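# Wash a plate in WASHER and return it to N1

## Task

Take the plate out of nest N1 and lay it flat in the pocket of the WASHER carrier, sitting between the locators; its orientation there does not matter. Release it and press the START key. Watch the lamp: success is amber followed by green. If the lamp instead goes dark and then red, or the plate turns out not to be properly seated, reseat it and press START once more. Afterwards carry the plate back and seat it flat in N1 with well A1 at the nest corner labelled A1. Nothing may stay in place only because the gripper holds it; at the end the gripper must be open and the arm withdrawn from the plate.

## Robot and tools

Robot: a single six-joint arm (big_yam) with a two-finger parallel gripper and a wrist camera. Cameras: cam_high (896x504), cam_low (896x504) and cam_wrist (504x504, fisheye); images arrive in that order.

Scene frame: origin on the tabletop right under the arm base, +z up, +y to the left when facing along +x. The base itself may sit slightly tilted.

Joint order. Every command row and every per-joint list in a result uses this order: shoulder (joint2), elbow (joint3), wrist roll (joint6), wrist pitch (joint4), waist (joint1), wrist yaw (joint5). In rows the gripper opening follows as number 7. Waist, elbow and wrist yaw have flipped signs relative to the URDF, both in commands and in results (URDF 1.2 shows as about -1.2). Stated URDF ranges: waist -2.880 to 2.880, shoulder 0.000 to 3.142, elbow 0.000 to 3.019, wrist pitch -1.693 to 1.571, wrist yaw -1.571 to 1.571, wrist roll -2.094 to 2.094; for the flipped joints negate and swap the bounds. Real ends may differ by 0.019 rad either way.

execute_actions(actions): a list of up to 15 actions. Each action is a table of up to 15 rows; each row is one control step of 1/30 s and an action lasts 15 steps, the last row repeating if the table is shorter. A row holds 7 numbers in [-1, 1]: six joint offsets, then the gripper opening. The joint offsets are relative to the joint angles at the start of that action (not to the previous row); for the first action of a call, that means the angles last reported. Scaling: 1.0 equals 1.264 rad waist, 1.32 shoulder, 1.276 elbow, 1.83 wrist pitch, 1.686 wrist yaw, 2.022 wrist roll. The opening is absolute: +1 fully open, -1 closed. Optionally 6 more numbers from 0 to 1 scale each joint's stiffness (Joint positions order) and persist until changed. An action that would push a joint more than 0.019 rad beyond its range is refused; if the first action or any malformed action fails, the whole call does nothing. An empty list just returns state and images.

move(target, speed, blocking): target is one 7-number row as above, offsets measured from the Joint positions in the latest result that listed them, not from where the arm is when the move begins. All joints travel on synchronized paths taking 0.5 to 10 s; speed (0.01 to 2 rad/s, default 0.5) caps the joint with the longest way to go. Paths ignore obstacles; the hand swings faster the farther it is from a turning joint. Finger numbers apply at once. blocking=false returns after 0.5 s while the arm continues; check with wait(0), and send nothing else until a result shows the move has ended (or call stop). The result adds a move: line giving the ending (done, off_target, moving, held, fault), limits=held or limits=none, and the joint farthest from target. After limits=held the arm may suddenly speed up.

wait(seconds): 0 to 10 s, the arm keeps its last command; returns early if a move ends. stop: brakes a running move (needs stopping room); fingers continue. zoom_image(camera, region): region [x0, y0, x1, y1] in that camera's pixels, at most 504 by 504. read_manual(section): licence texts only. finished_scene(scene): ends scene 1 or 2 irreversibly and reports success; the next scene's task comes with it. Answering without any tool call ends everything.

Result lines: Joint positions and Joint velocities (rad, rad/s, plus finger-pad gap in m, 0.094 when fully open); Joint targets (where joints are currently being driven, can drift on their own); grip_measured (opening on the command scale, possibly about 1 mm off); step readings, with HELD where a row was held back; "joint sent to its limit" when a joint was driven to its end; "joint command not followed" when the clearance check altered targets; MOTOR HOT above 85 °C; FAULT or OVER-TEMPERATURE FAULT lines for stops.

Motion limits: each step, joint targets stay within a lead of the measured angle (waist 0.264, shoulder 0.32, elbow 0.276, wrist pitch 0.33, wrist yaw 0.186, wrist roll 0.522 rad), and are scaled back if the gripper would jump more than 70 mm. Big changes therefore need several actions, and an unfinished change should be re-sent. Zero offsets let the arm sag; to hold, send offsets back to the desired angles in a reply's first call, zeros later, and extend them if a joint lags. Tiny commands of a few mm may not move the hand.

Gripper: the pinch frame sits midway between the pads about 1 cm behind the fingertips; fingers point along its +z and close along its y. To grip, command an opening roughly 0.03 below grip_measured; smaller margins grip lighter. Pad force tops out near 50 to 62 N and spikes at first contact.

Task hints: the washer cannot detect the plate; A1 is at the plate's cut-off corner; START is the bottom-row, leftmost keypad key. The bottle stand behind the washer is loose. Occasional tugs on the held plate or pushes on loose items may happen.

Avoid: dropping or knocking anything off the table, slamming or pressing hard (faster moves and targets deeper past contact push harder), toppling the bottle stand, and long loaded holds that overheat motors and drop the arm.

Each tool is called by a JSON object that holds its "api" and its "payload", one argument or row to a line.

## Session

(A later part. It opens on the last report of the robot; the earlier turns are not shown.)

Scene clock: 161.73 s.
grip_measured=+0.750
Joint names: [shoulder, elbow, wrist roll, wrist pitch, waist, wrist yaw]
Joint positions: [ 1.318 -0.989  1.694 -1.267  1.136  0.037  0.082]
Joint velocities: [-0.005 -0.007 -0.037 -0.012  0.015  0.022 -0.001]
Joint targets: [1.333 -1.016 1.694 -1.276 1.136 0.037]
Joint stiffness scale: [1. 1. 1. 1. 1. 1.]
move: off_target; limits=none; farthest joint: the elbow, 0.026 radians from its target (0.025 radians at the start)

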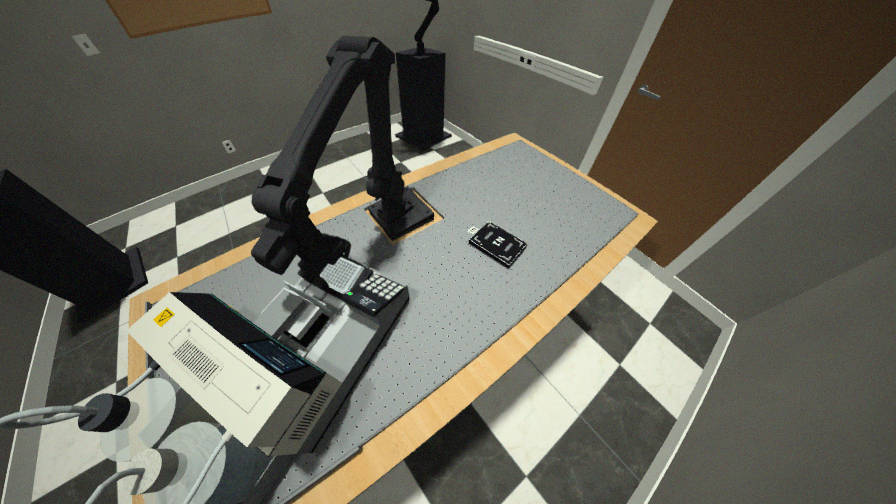

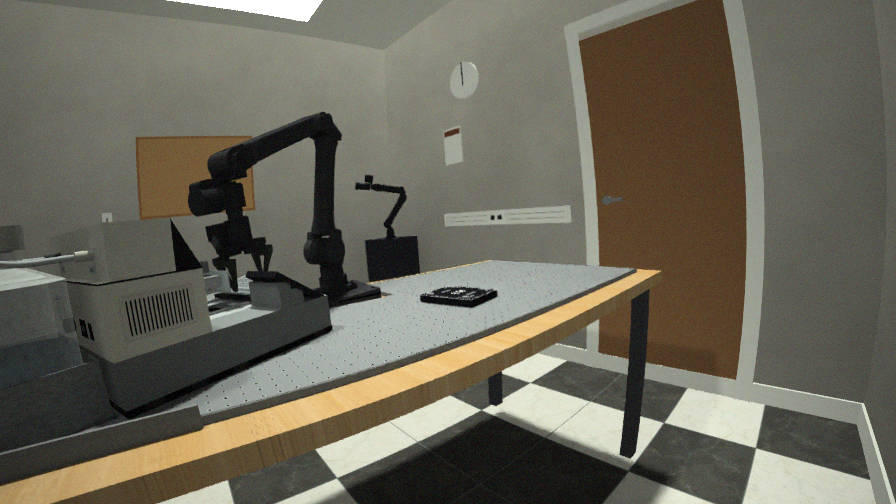

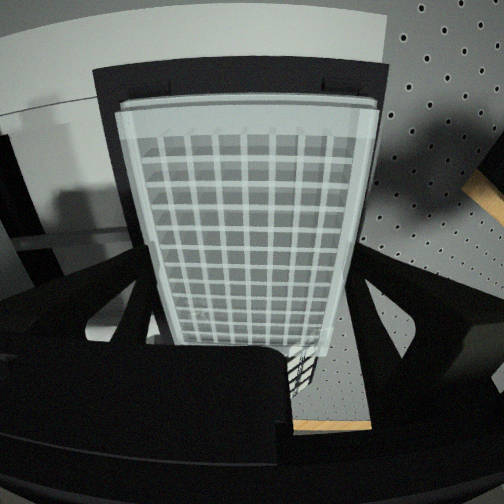

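{"api": "move", "payload": {
  "target": [0,-0.02,0,0.0085,0,0,0.715],
  "speed": 0.05
}}

{"api": "move", "payload": {
  "target": [0.024,-0.02,0,0,0,0,0.715],
  "speed": 0.05
}}

{"api": "execute_actions", "payload": {
  "actions": [
    [[0,-0.02,0,0,0,0,0.715],[0,-0.02,0,0,0,0,0.72],[0,-0.02,0,0,0,0,0.73],[0,-0.02,0,0,0,0,0.74],[0,-0.02,0,0,0,0,0.75],[0,-0.02,0,0,0,0,0.76],[0,-0.02,0,0,0,0,0.78],[0,-0.02,0,0,0,0,0.8],[0,-0.02,0,0,0,0,0.85]]
  ]
}}

{"api": "zoom_image", "payload": {
  "camera": "cam_wrist",
  "region": [90,30,410,350]
}}

Scene clock: 172.17 s.
grip_measured=+0.750
Joint names: [shoulder, elbow, wrist roll, wrist pitch, waist, wrist yaw]
Joint positions: [ 1.318 -0.989  1.694 -1.266  1.136  0.037  0.082]
Joint velocities: [ 0.005 -0.032  0.022 -0.002 -0.005  0.051  0.   ]
Joint targets: [1.318 -1.015 1.694 -1.251 1.136 0.037]
Joint stiffness scale: [1. 1. 1. 1. 1. 1.]
move: off_target; limits=none; farthest joint: the elbow, 0.025 radians from its target (0.025 radians at the start)

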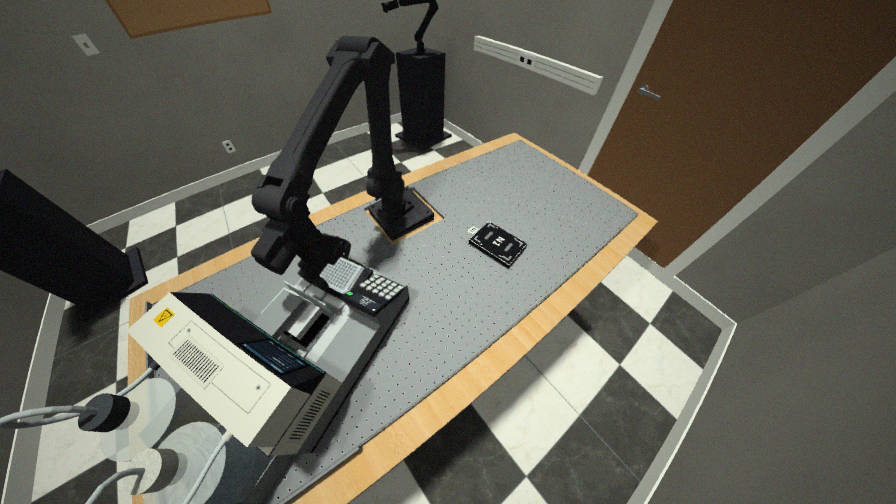

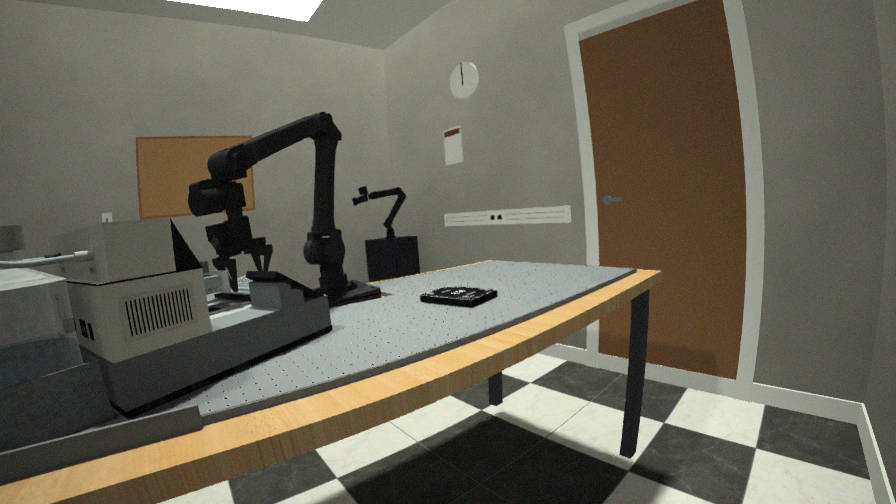

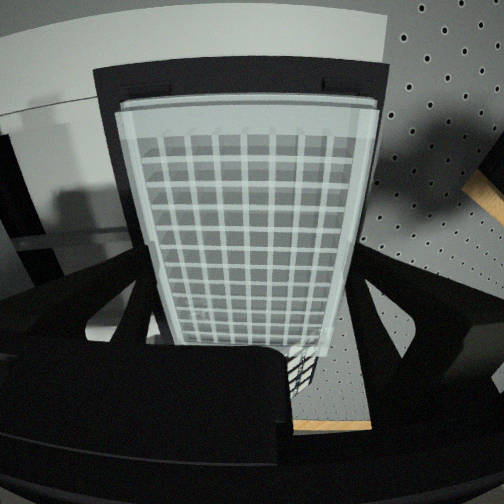

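Scene clock: 173.03 s.
grip_measured=+0.750
Joint names: [shoulder, elbow, wrist roll, wrist pitch, waist, wrist yaw]
Joint positions: [ 1.322 -0.989  1.694 -1.266  1.136  0.037  0.082]
Joint velocities: [ 0.005  0.012 -0.037 -0.007 -0.005  0.037 -0.   ]
Joint targets: [1.350 -1.015 1.694 -1.266 1.136 0.037]
Joint stiffness scale: [1. 1. 1. 1. 1. 1.]
move: off_target; limits=none; farthest joint: the shoulder, 0.028 radians from its target (0.031 radians at the start)

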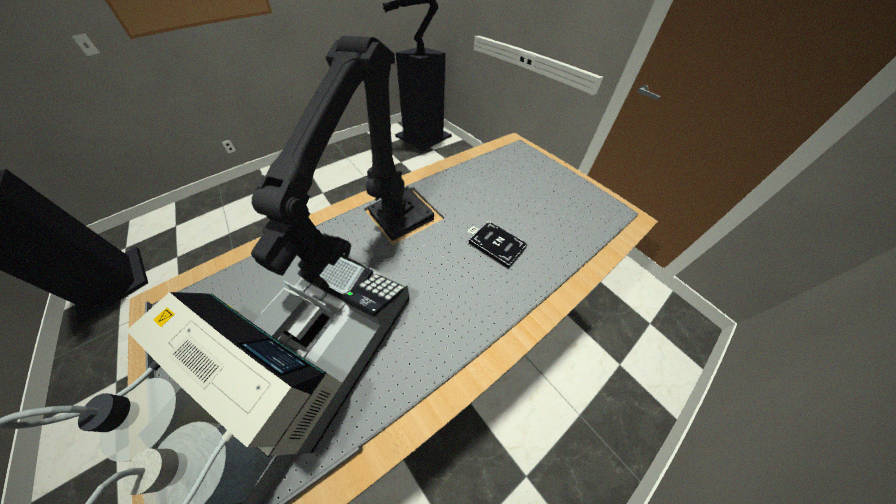

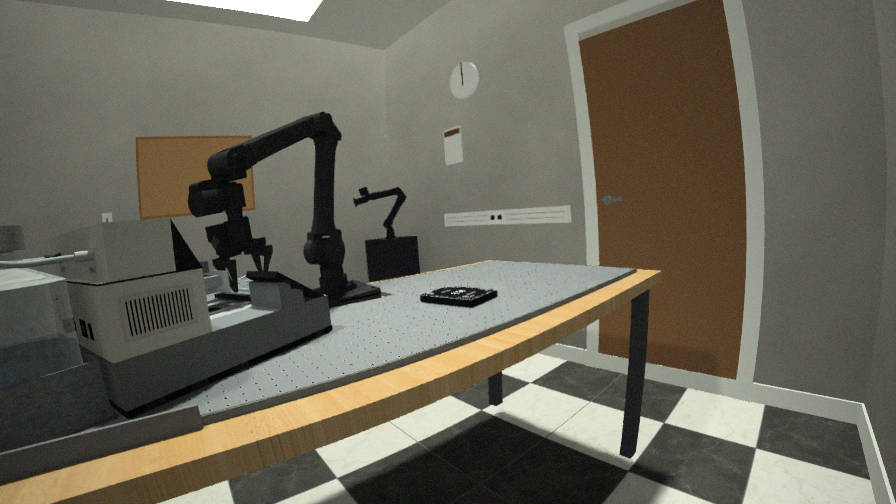

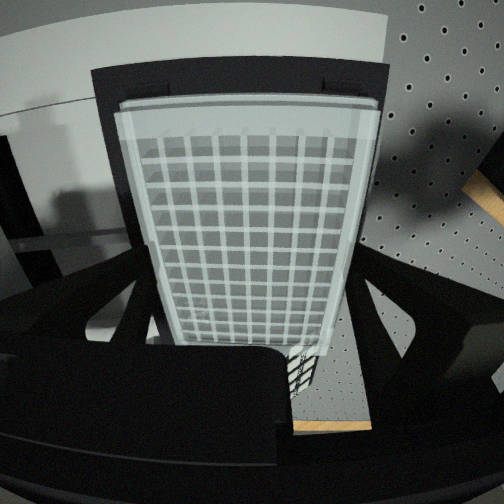

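Scene clock: 173.53 s.
grip_measured=+0.848
Joint names: [shoulder, elbow, wrist roll, wrist pitch, waist, wrist yaw]
Joint positions: [ 1.322 -0.989  1.694 -1.266  1.136  0.037  0.087]
Joint velocities: [ 0.005 -0.007 -0.037 -0.002  0.005 -0.022 -0.   ]
Joint targets: [1.322 -1.014 1.694 -1.266 1.136 0.037]
Joint stiffness scale: [1. 1. 1. 1. 1. 1.]
Step readings (joint positions):
0: [1.322 -0.989 1.694 -1.266 1.136 0.037]
1: [1.322 -0.989 1.694 -1.266 1.136 0.037]
2: [1.322 -0.989 1.694 -1.266 1.136 0.037]
4: [1.322 -0.989 1.694 -1.266 1.136 0.037]
8: [1.322 -0.989 1.694 -1.266 1.136 0.037]
15: Joint positions above

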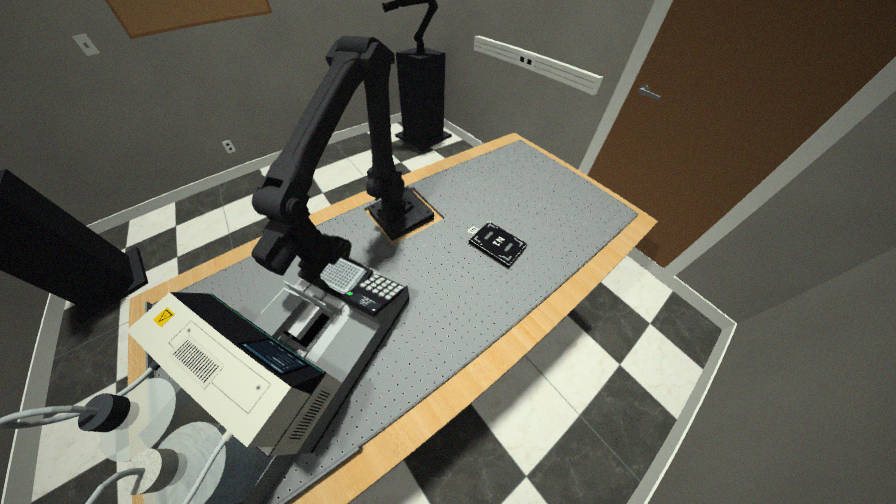

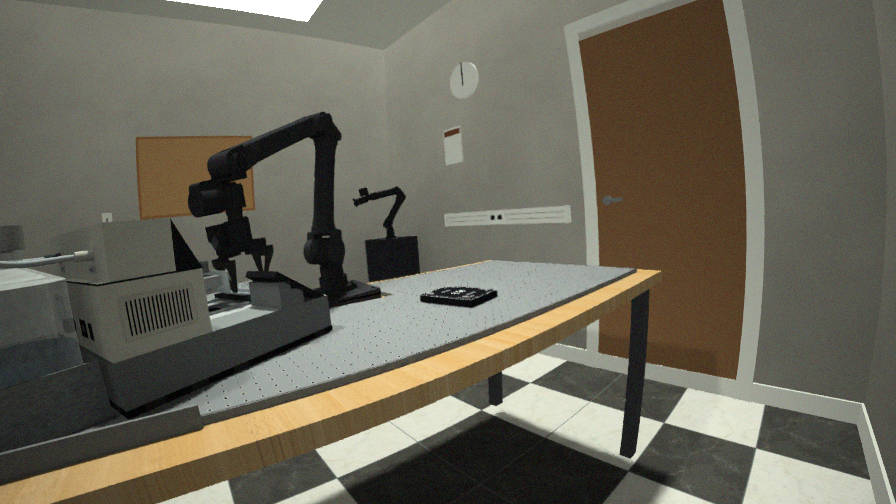

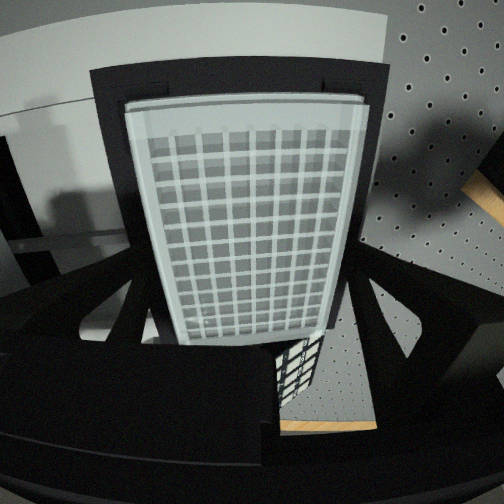

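Region (90, 30, 410, 350) of cam_wrist's 504x504 image, scaled by 1.575, with more detail than that image has.

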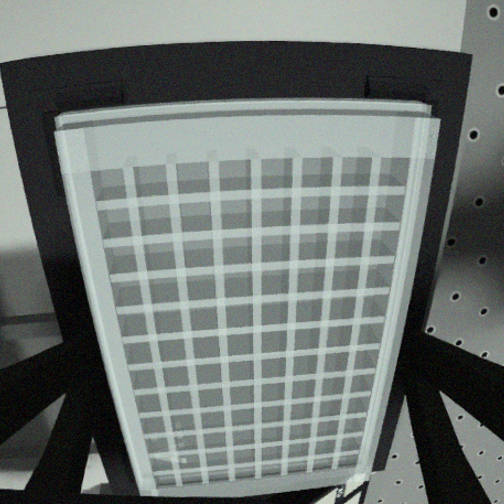

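{"api": "move", "payload": {
  "target": [-0.06,-0.03,0,0,0,0,0.9],
  "speed": 0.15
}}

{"api": "move", "payload": {
  "target": [0,-0.115,0,-0.06,0,0,0.9],
  "speed": 0.3
}}

{"api": "move", "payload": {
  "target": [0.03,-0.03,-1,0,-0.39,0,-1],
  "speed": 1.2
}}

Scene clock: 179.90 s.
grip_measured=+0.898
Joint names: [shoulder, elbow, wrist roll, wrist pitch, waist, wrist yaw]
Joint positions: [ 1.253 -0.989  1.694 -1.266  1.136  0.037  0.089]
Joint velocities: [-0.005  0.007 -0.051 -0.017  0.024  0.037  0.   ]
Joint targets: [1.243 -1.027 1.694 -1.266 1.136 0.037]
Joint stiffness scale: [1. 1. 1. 1. 1. 1.]
move: off_target; limits=none; farthest joint: the elbow, 0.039 radians from its target (0.039 radians at the start)

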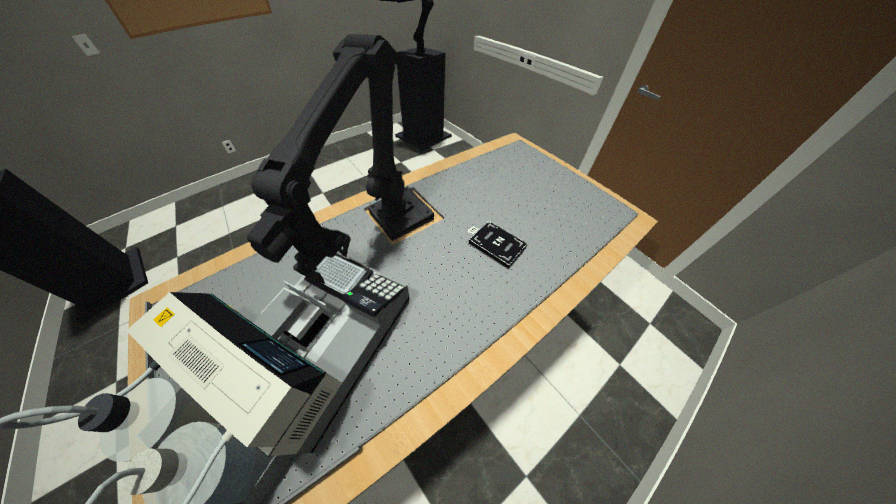

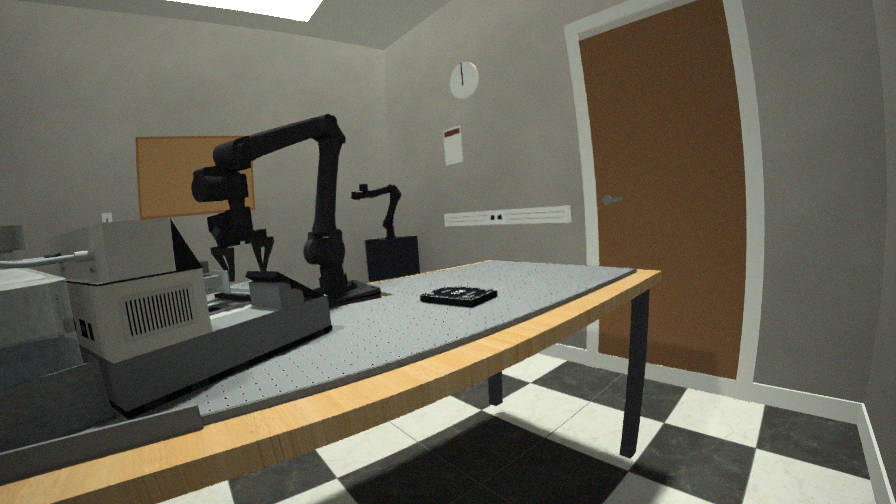

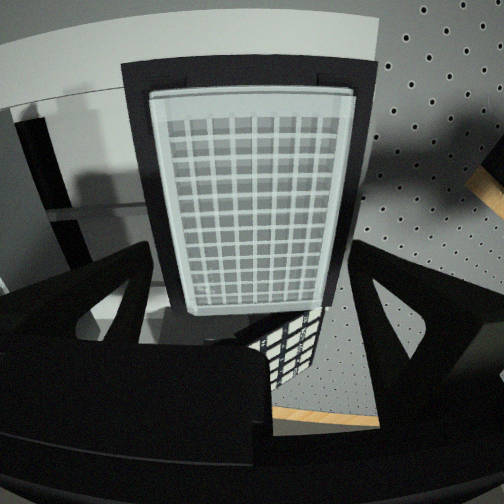

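Scene clock: 180.87 s.
grip_measured=+0.898
Joint names: [shoulder, elbow, wrist roll, wrist pitch, waist, wrist yaw]
Joint positions: [ 1.253 -1.095  1.694 -1.366  1.136  0.037  0.089]
Joint velocities: [-0.005 -0.012  0.022 -0.002  0.015 -0.066 -0.   ]
Joint targets: [1.253 -1.135 1.694 -1.376 1.136 0.037]
Joint stiffness scale: [1. 1. 1. 1. 1. 1.]
move: off_target; limits=none; farthest joint: the elbow, 0.041 radians from its target (0.147 radians at the start)

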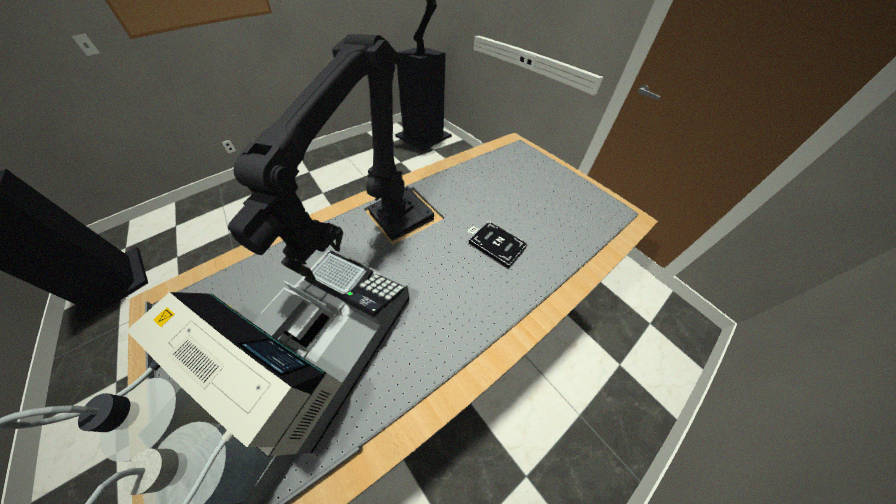

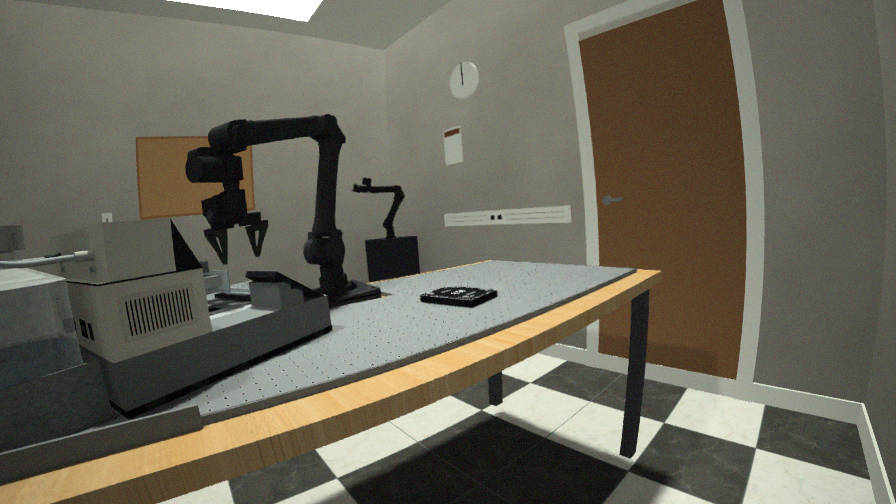

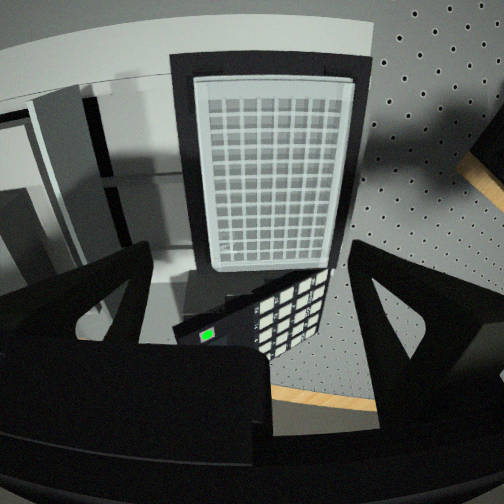

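Scene clock: 183.53 s.
grip_measured=-0.981
Joint names: [shoulder, elbow, wrist roll, wrist pitch, waist, wrist yaw]
Joint positions: [ 1.277 -1.092 -0.318 -1.366  0.653  0.037  0.001]
Joint velocities: [-0.005  0.017 -0.022 -0.007 -0.015 -0.022 -0.001]
Joint targets: [1.292 -1.133 -0.328 -1.366 0.644 0.037]
Joint stiffness scale: [1. 1. 1. 1. 1. 1.]
move: off_target; limits=none; farthest joint: the elbow, 0.041 radians from its target (0.038 radians at the start)

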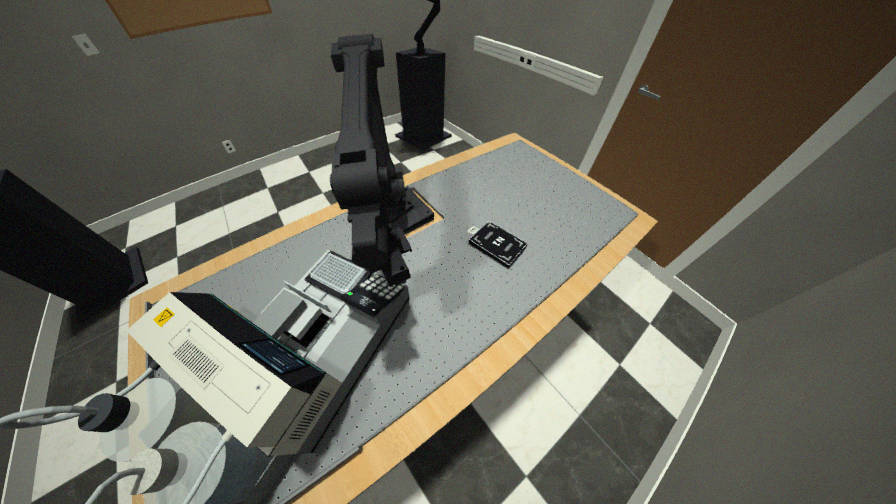

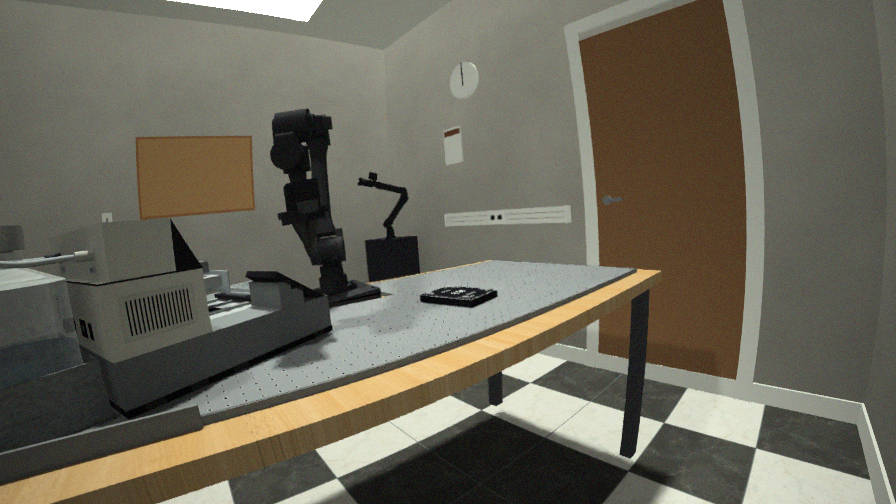

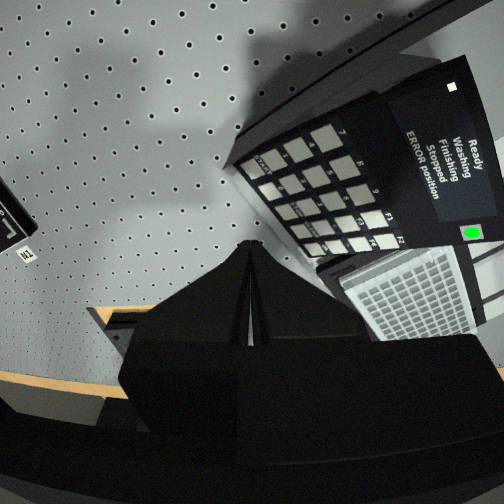

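{"api": "move", "payload": {
  "target": [0.058,0.061,0,0.085,-0.023,0,-1],
  "speed": 0.2
}}

Scene clock: 188.50 s.
grip_measured=-0.981
Joint names: [shoulder, elbow, wrist roll, wrist pitch, waist, wrist yaw]
Joint positions: [ 1.343 -1.01  -0.319 -1.221  0.637  0.037  0.001]
Joint velocities: [-0.005  0.007 -0.037 -0.002  0.005  0.022 -0.   ]
Joint targets: [1.354 -1.015 -0.318 -1.211 0.623 0.037]
Joint stiffness scale: [1. 1. 1. 1. 1. 1.]
move: done; limits=none; farthest joint: the waist, 0.013 radians from its target (0.029 radians at the start)

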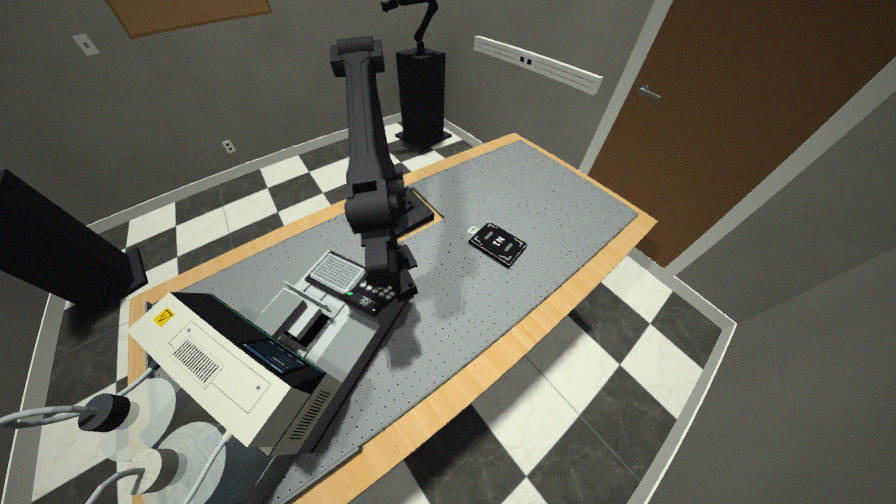

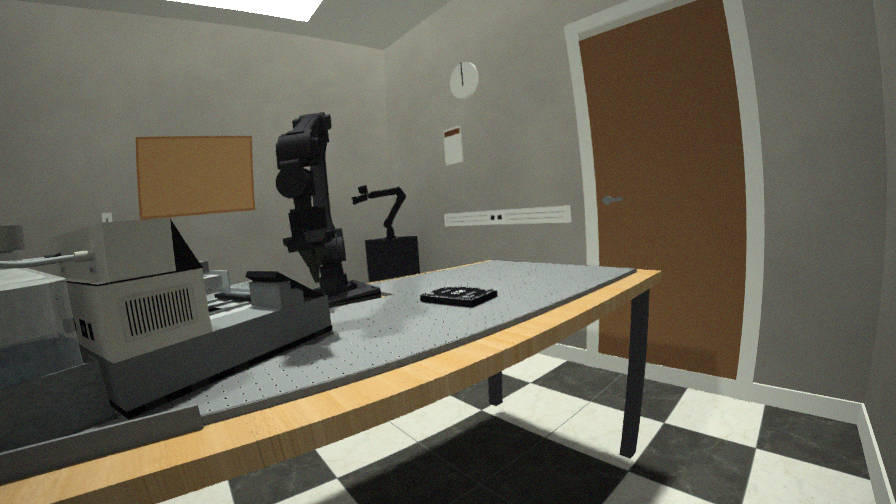

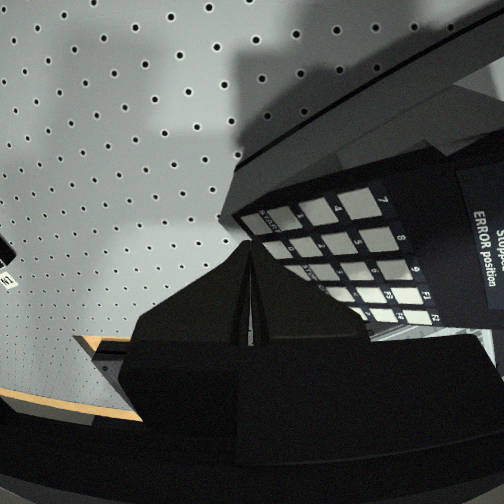

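{"api": "move", "payload": {
  "target": [0.066,-0.02,0,0.009,0.015,0,-1],
  "speed": 0.07
}}

Scene clock: 192.43 s.
grip_measured=-0.981
Joint names: [shoulder, elbow, wrist roll, wrist pitch, waist, wrist yaw]
Joint positions: [ 1.403 -1.01  -0.319 -1.218  0.639  0.038  0.001]
Joint velocities: [-0.005  0.007 -0.11   0.007 -0.005  0.007 -0.001]
Joint targets: [1.430 -1.035 -0.319 -1.205 0.656 0.037]
Joint stiffness scale: [1. 1. 1. 1. 1. 1.]
move: off_target; limits=none; farthest joint: the shoulder, 0.027 radians from its target (0.087 radians at the start)

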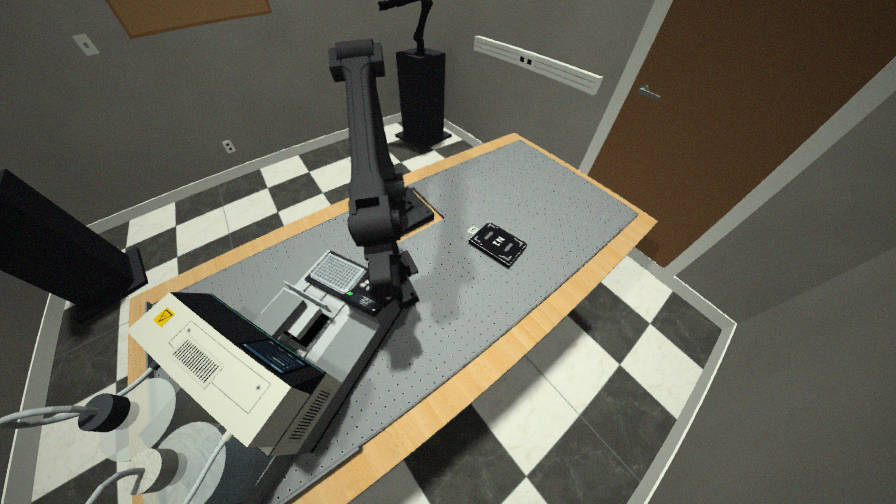

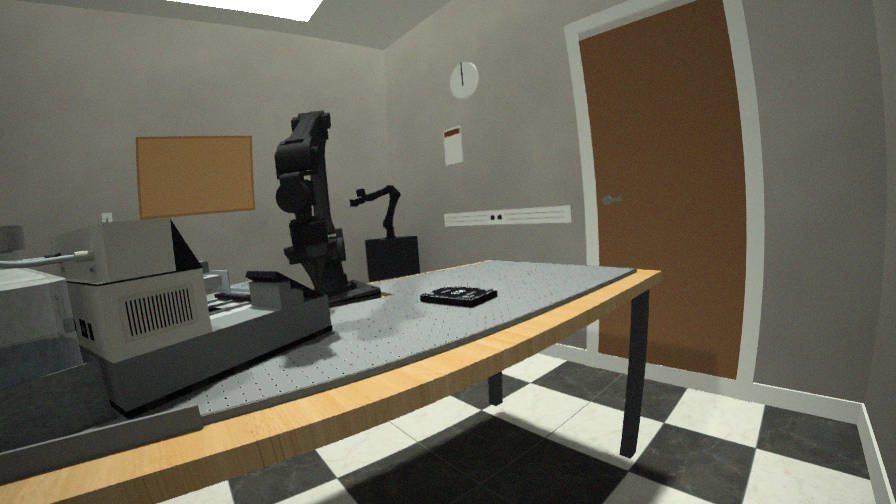

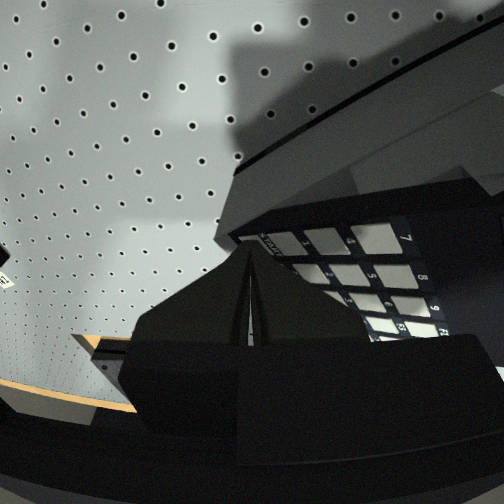

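{"api": "move", "payload": {
  "target": [0.036,-0.01,0,0,0,0,-1],
  "speed": 0.07
}}

{"api": "move", "payload": {
  "target": [-0.04,-0.02,0,0,0,0,-1],
  "speed": 0.1
}}

Scene clock: 196.27 s.
grip_measured=-0.981
Joint names: [shoulder, elbow, wrist roll, wrist pitch, waist, wrist yaw]
Joint positions: [ 1.407 -1.01  -0.319 -1.22   0.639  0.041  0.001]
Joint velocities: [-0.005 -0.002  0.037 -0.002  0.015 -0.022 -0.001]
Joint targets: [1.450 -1.022 -0.319 -1.218 0.639 0.038]
Joint stiffness scale: [1. 1. 1. 1. 1. 1.]
move: off_target; limits=none; farthest joint: the shoulder, 0.044 radians from its target (0.048 radians at the start)

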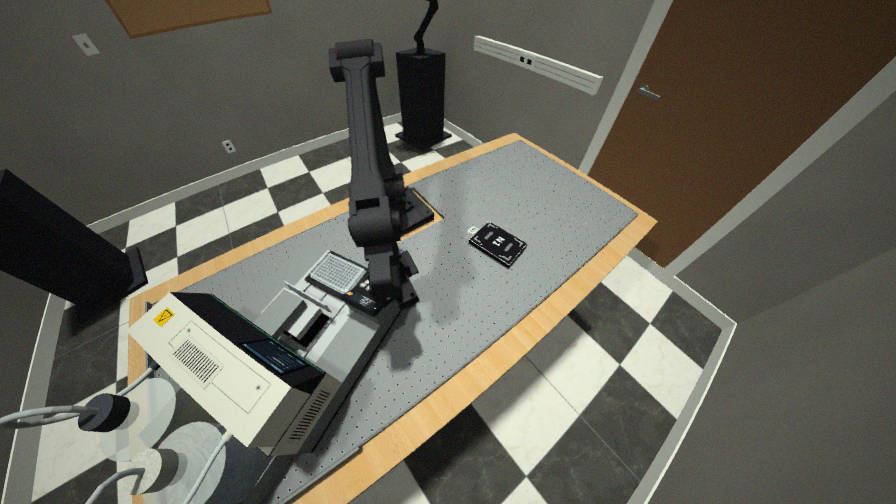

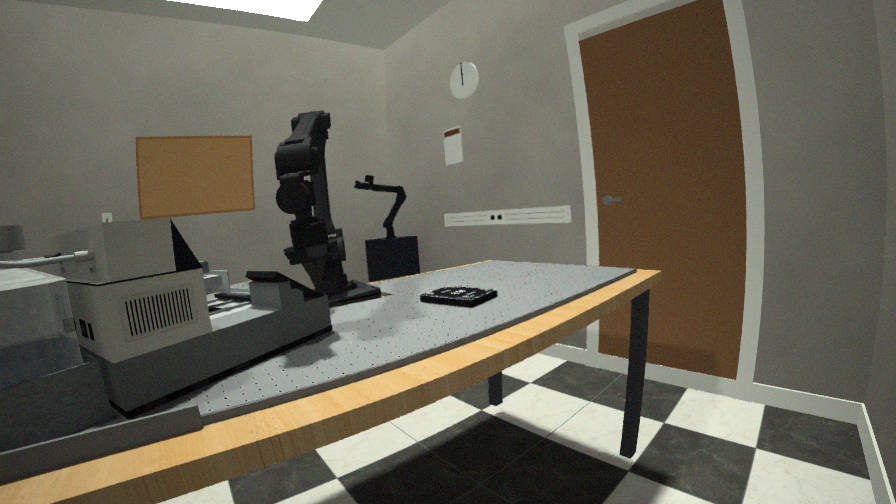

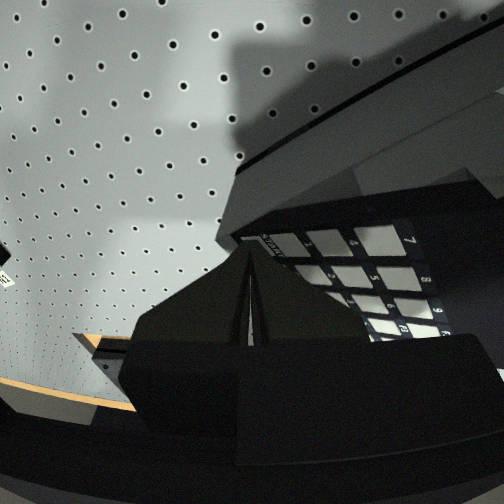

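Scene clock: 197.17 s.
grip_measured=-0.981
Joint names: [shoulder, elbow, wrist roll, wrist pitch, waist, wrist yaw]
Joint positions: [ 1.367 -1.01  -0.319 -1.22   0.639  0.042  0.001]
Joint velocities: [-0.005  0.002  0.022  0.002  0.005  0.022 -0.   ]
Joint targets: [1.354 -1.035 -0.319 -1.220 0.639 0.041]
Joint stiffness scale: [1. 1. 1. 1. 1. 1.]
move: off_target; limits=none; farthest joint: the elbow, 0.026 radians from its target (0.026 radians at the start)

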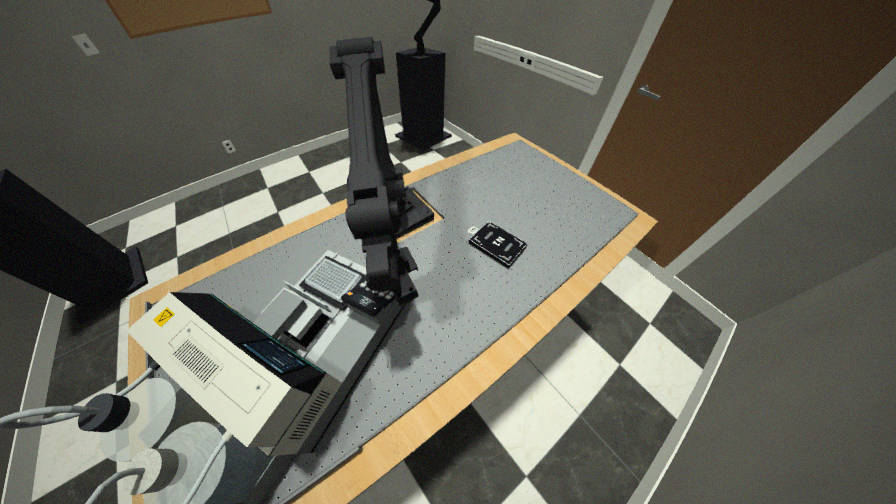

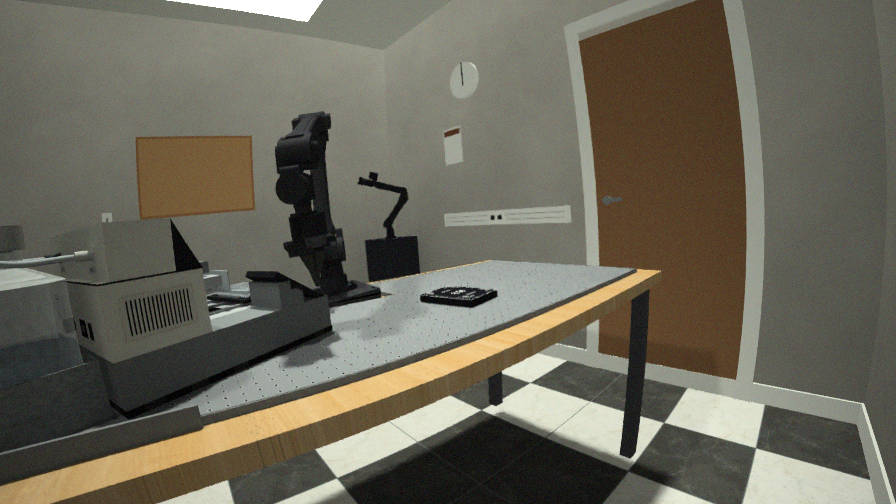

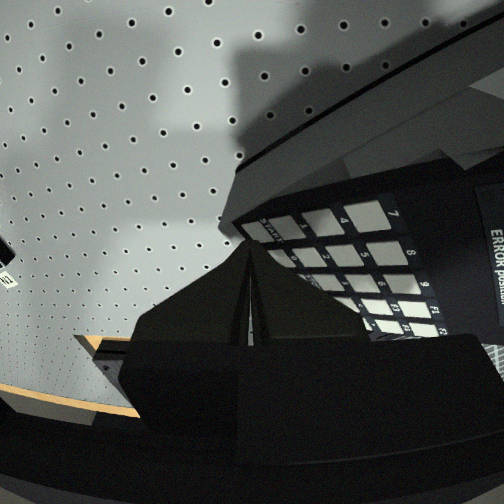

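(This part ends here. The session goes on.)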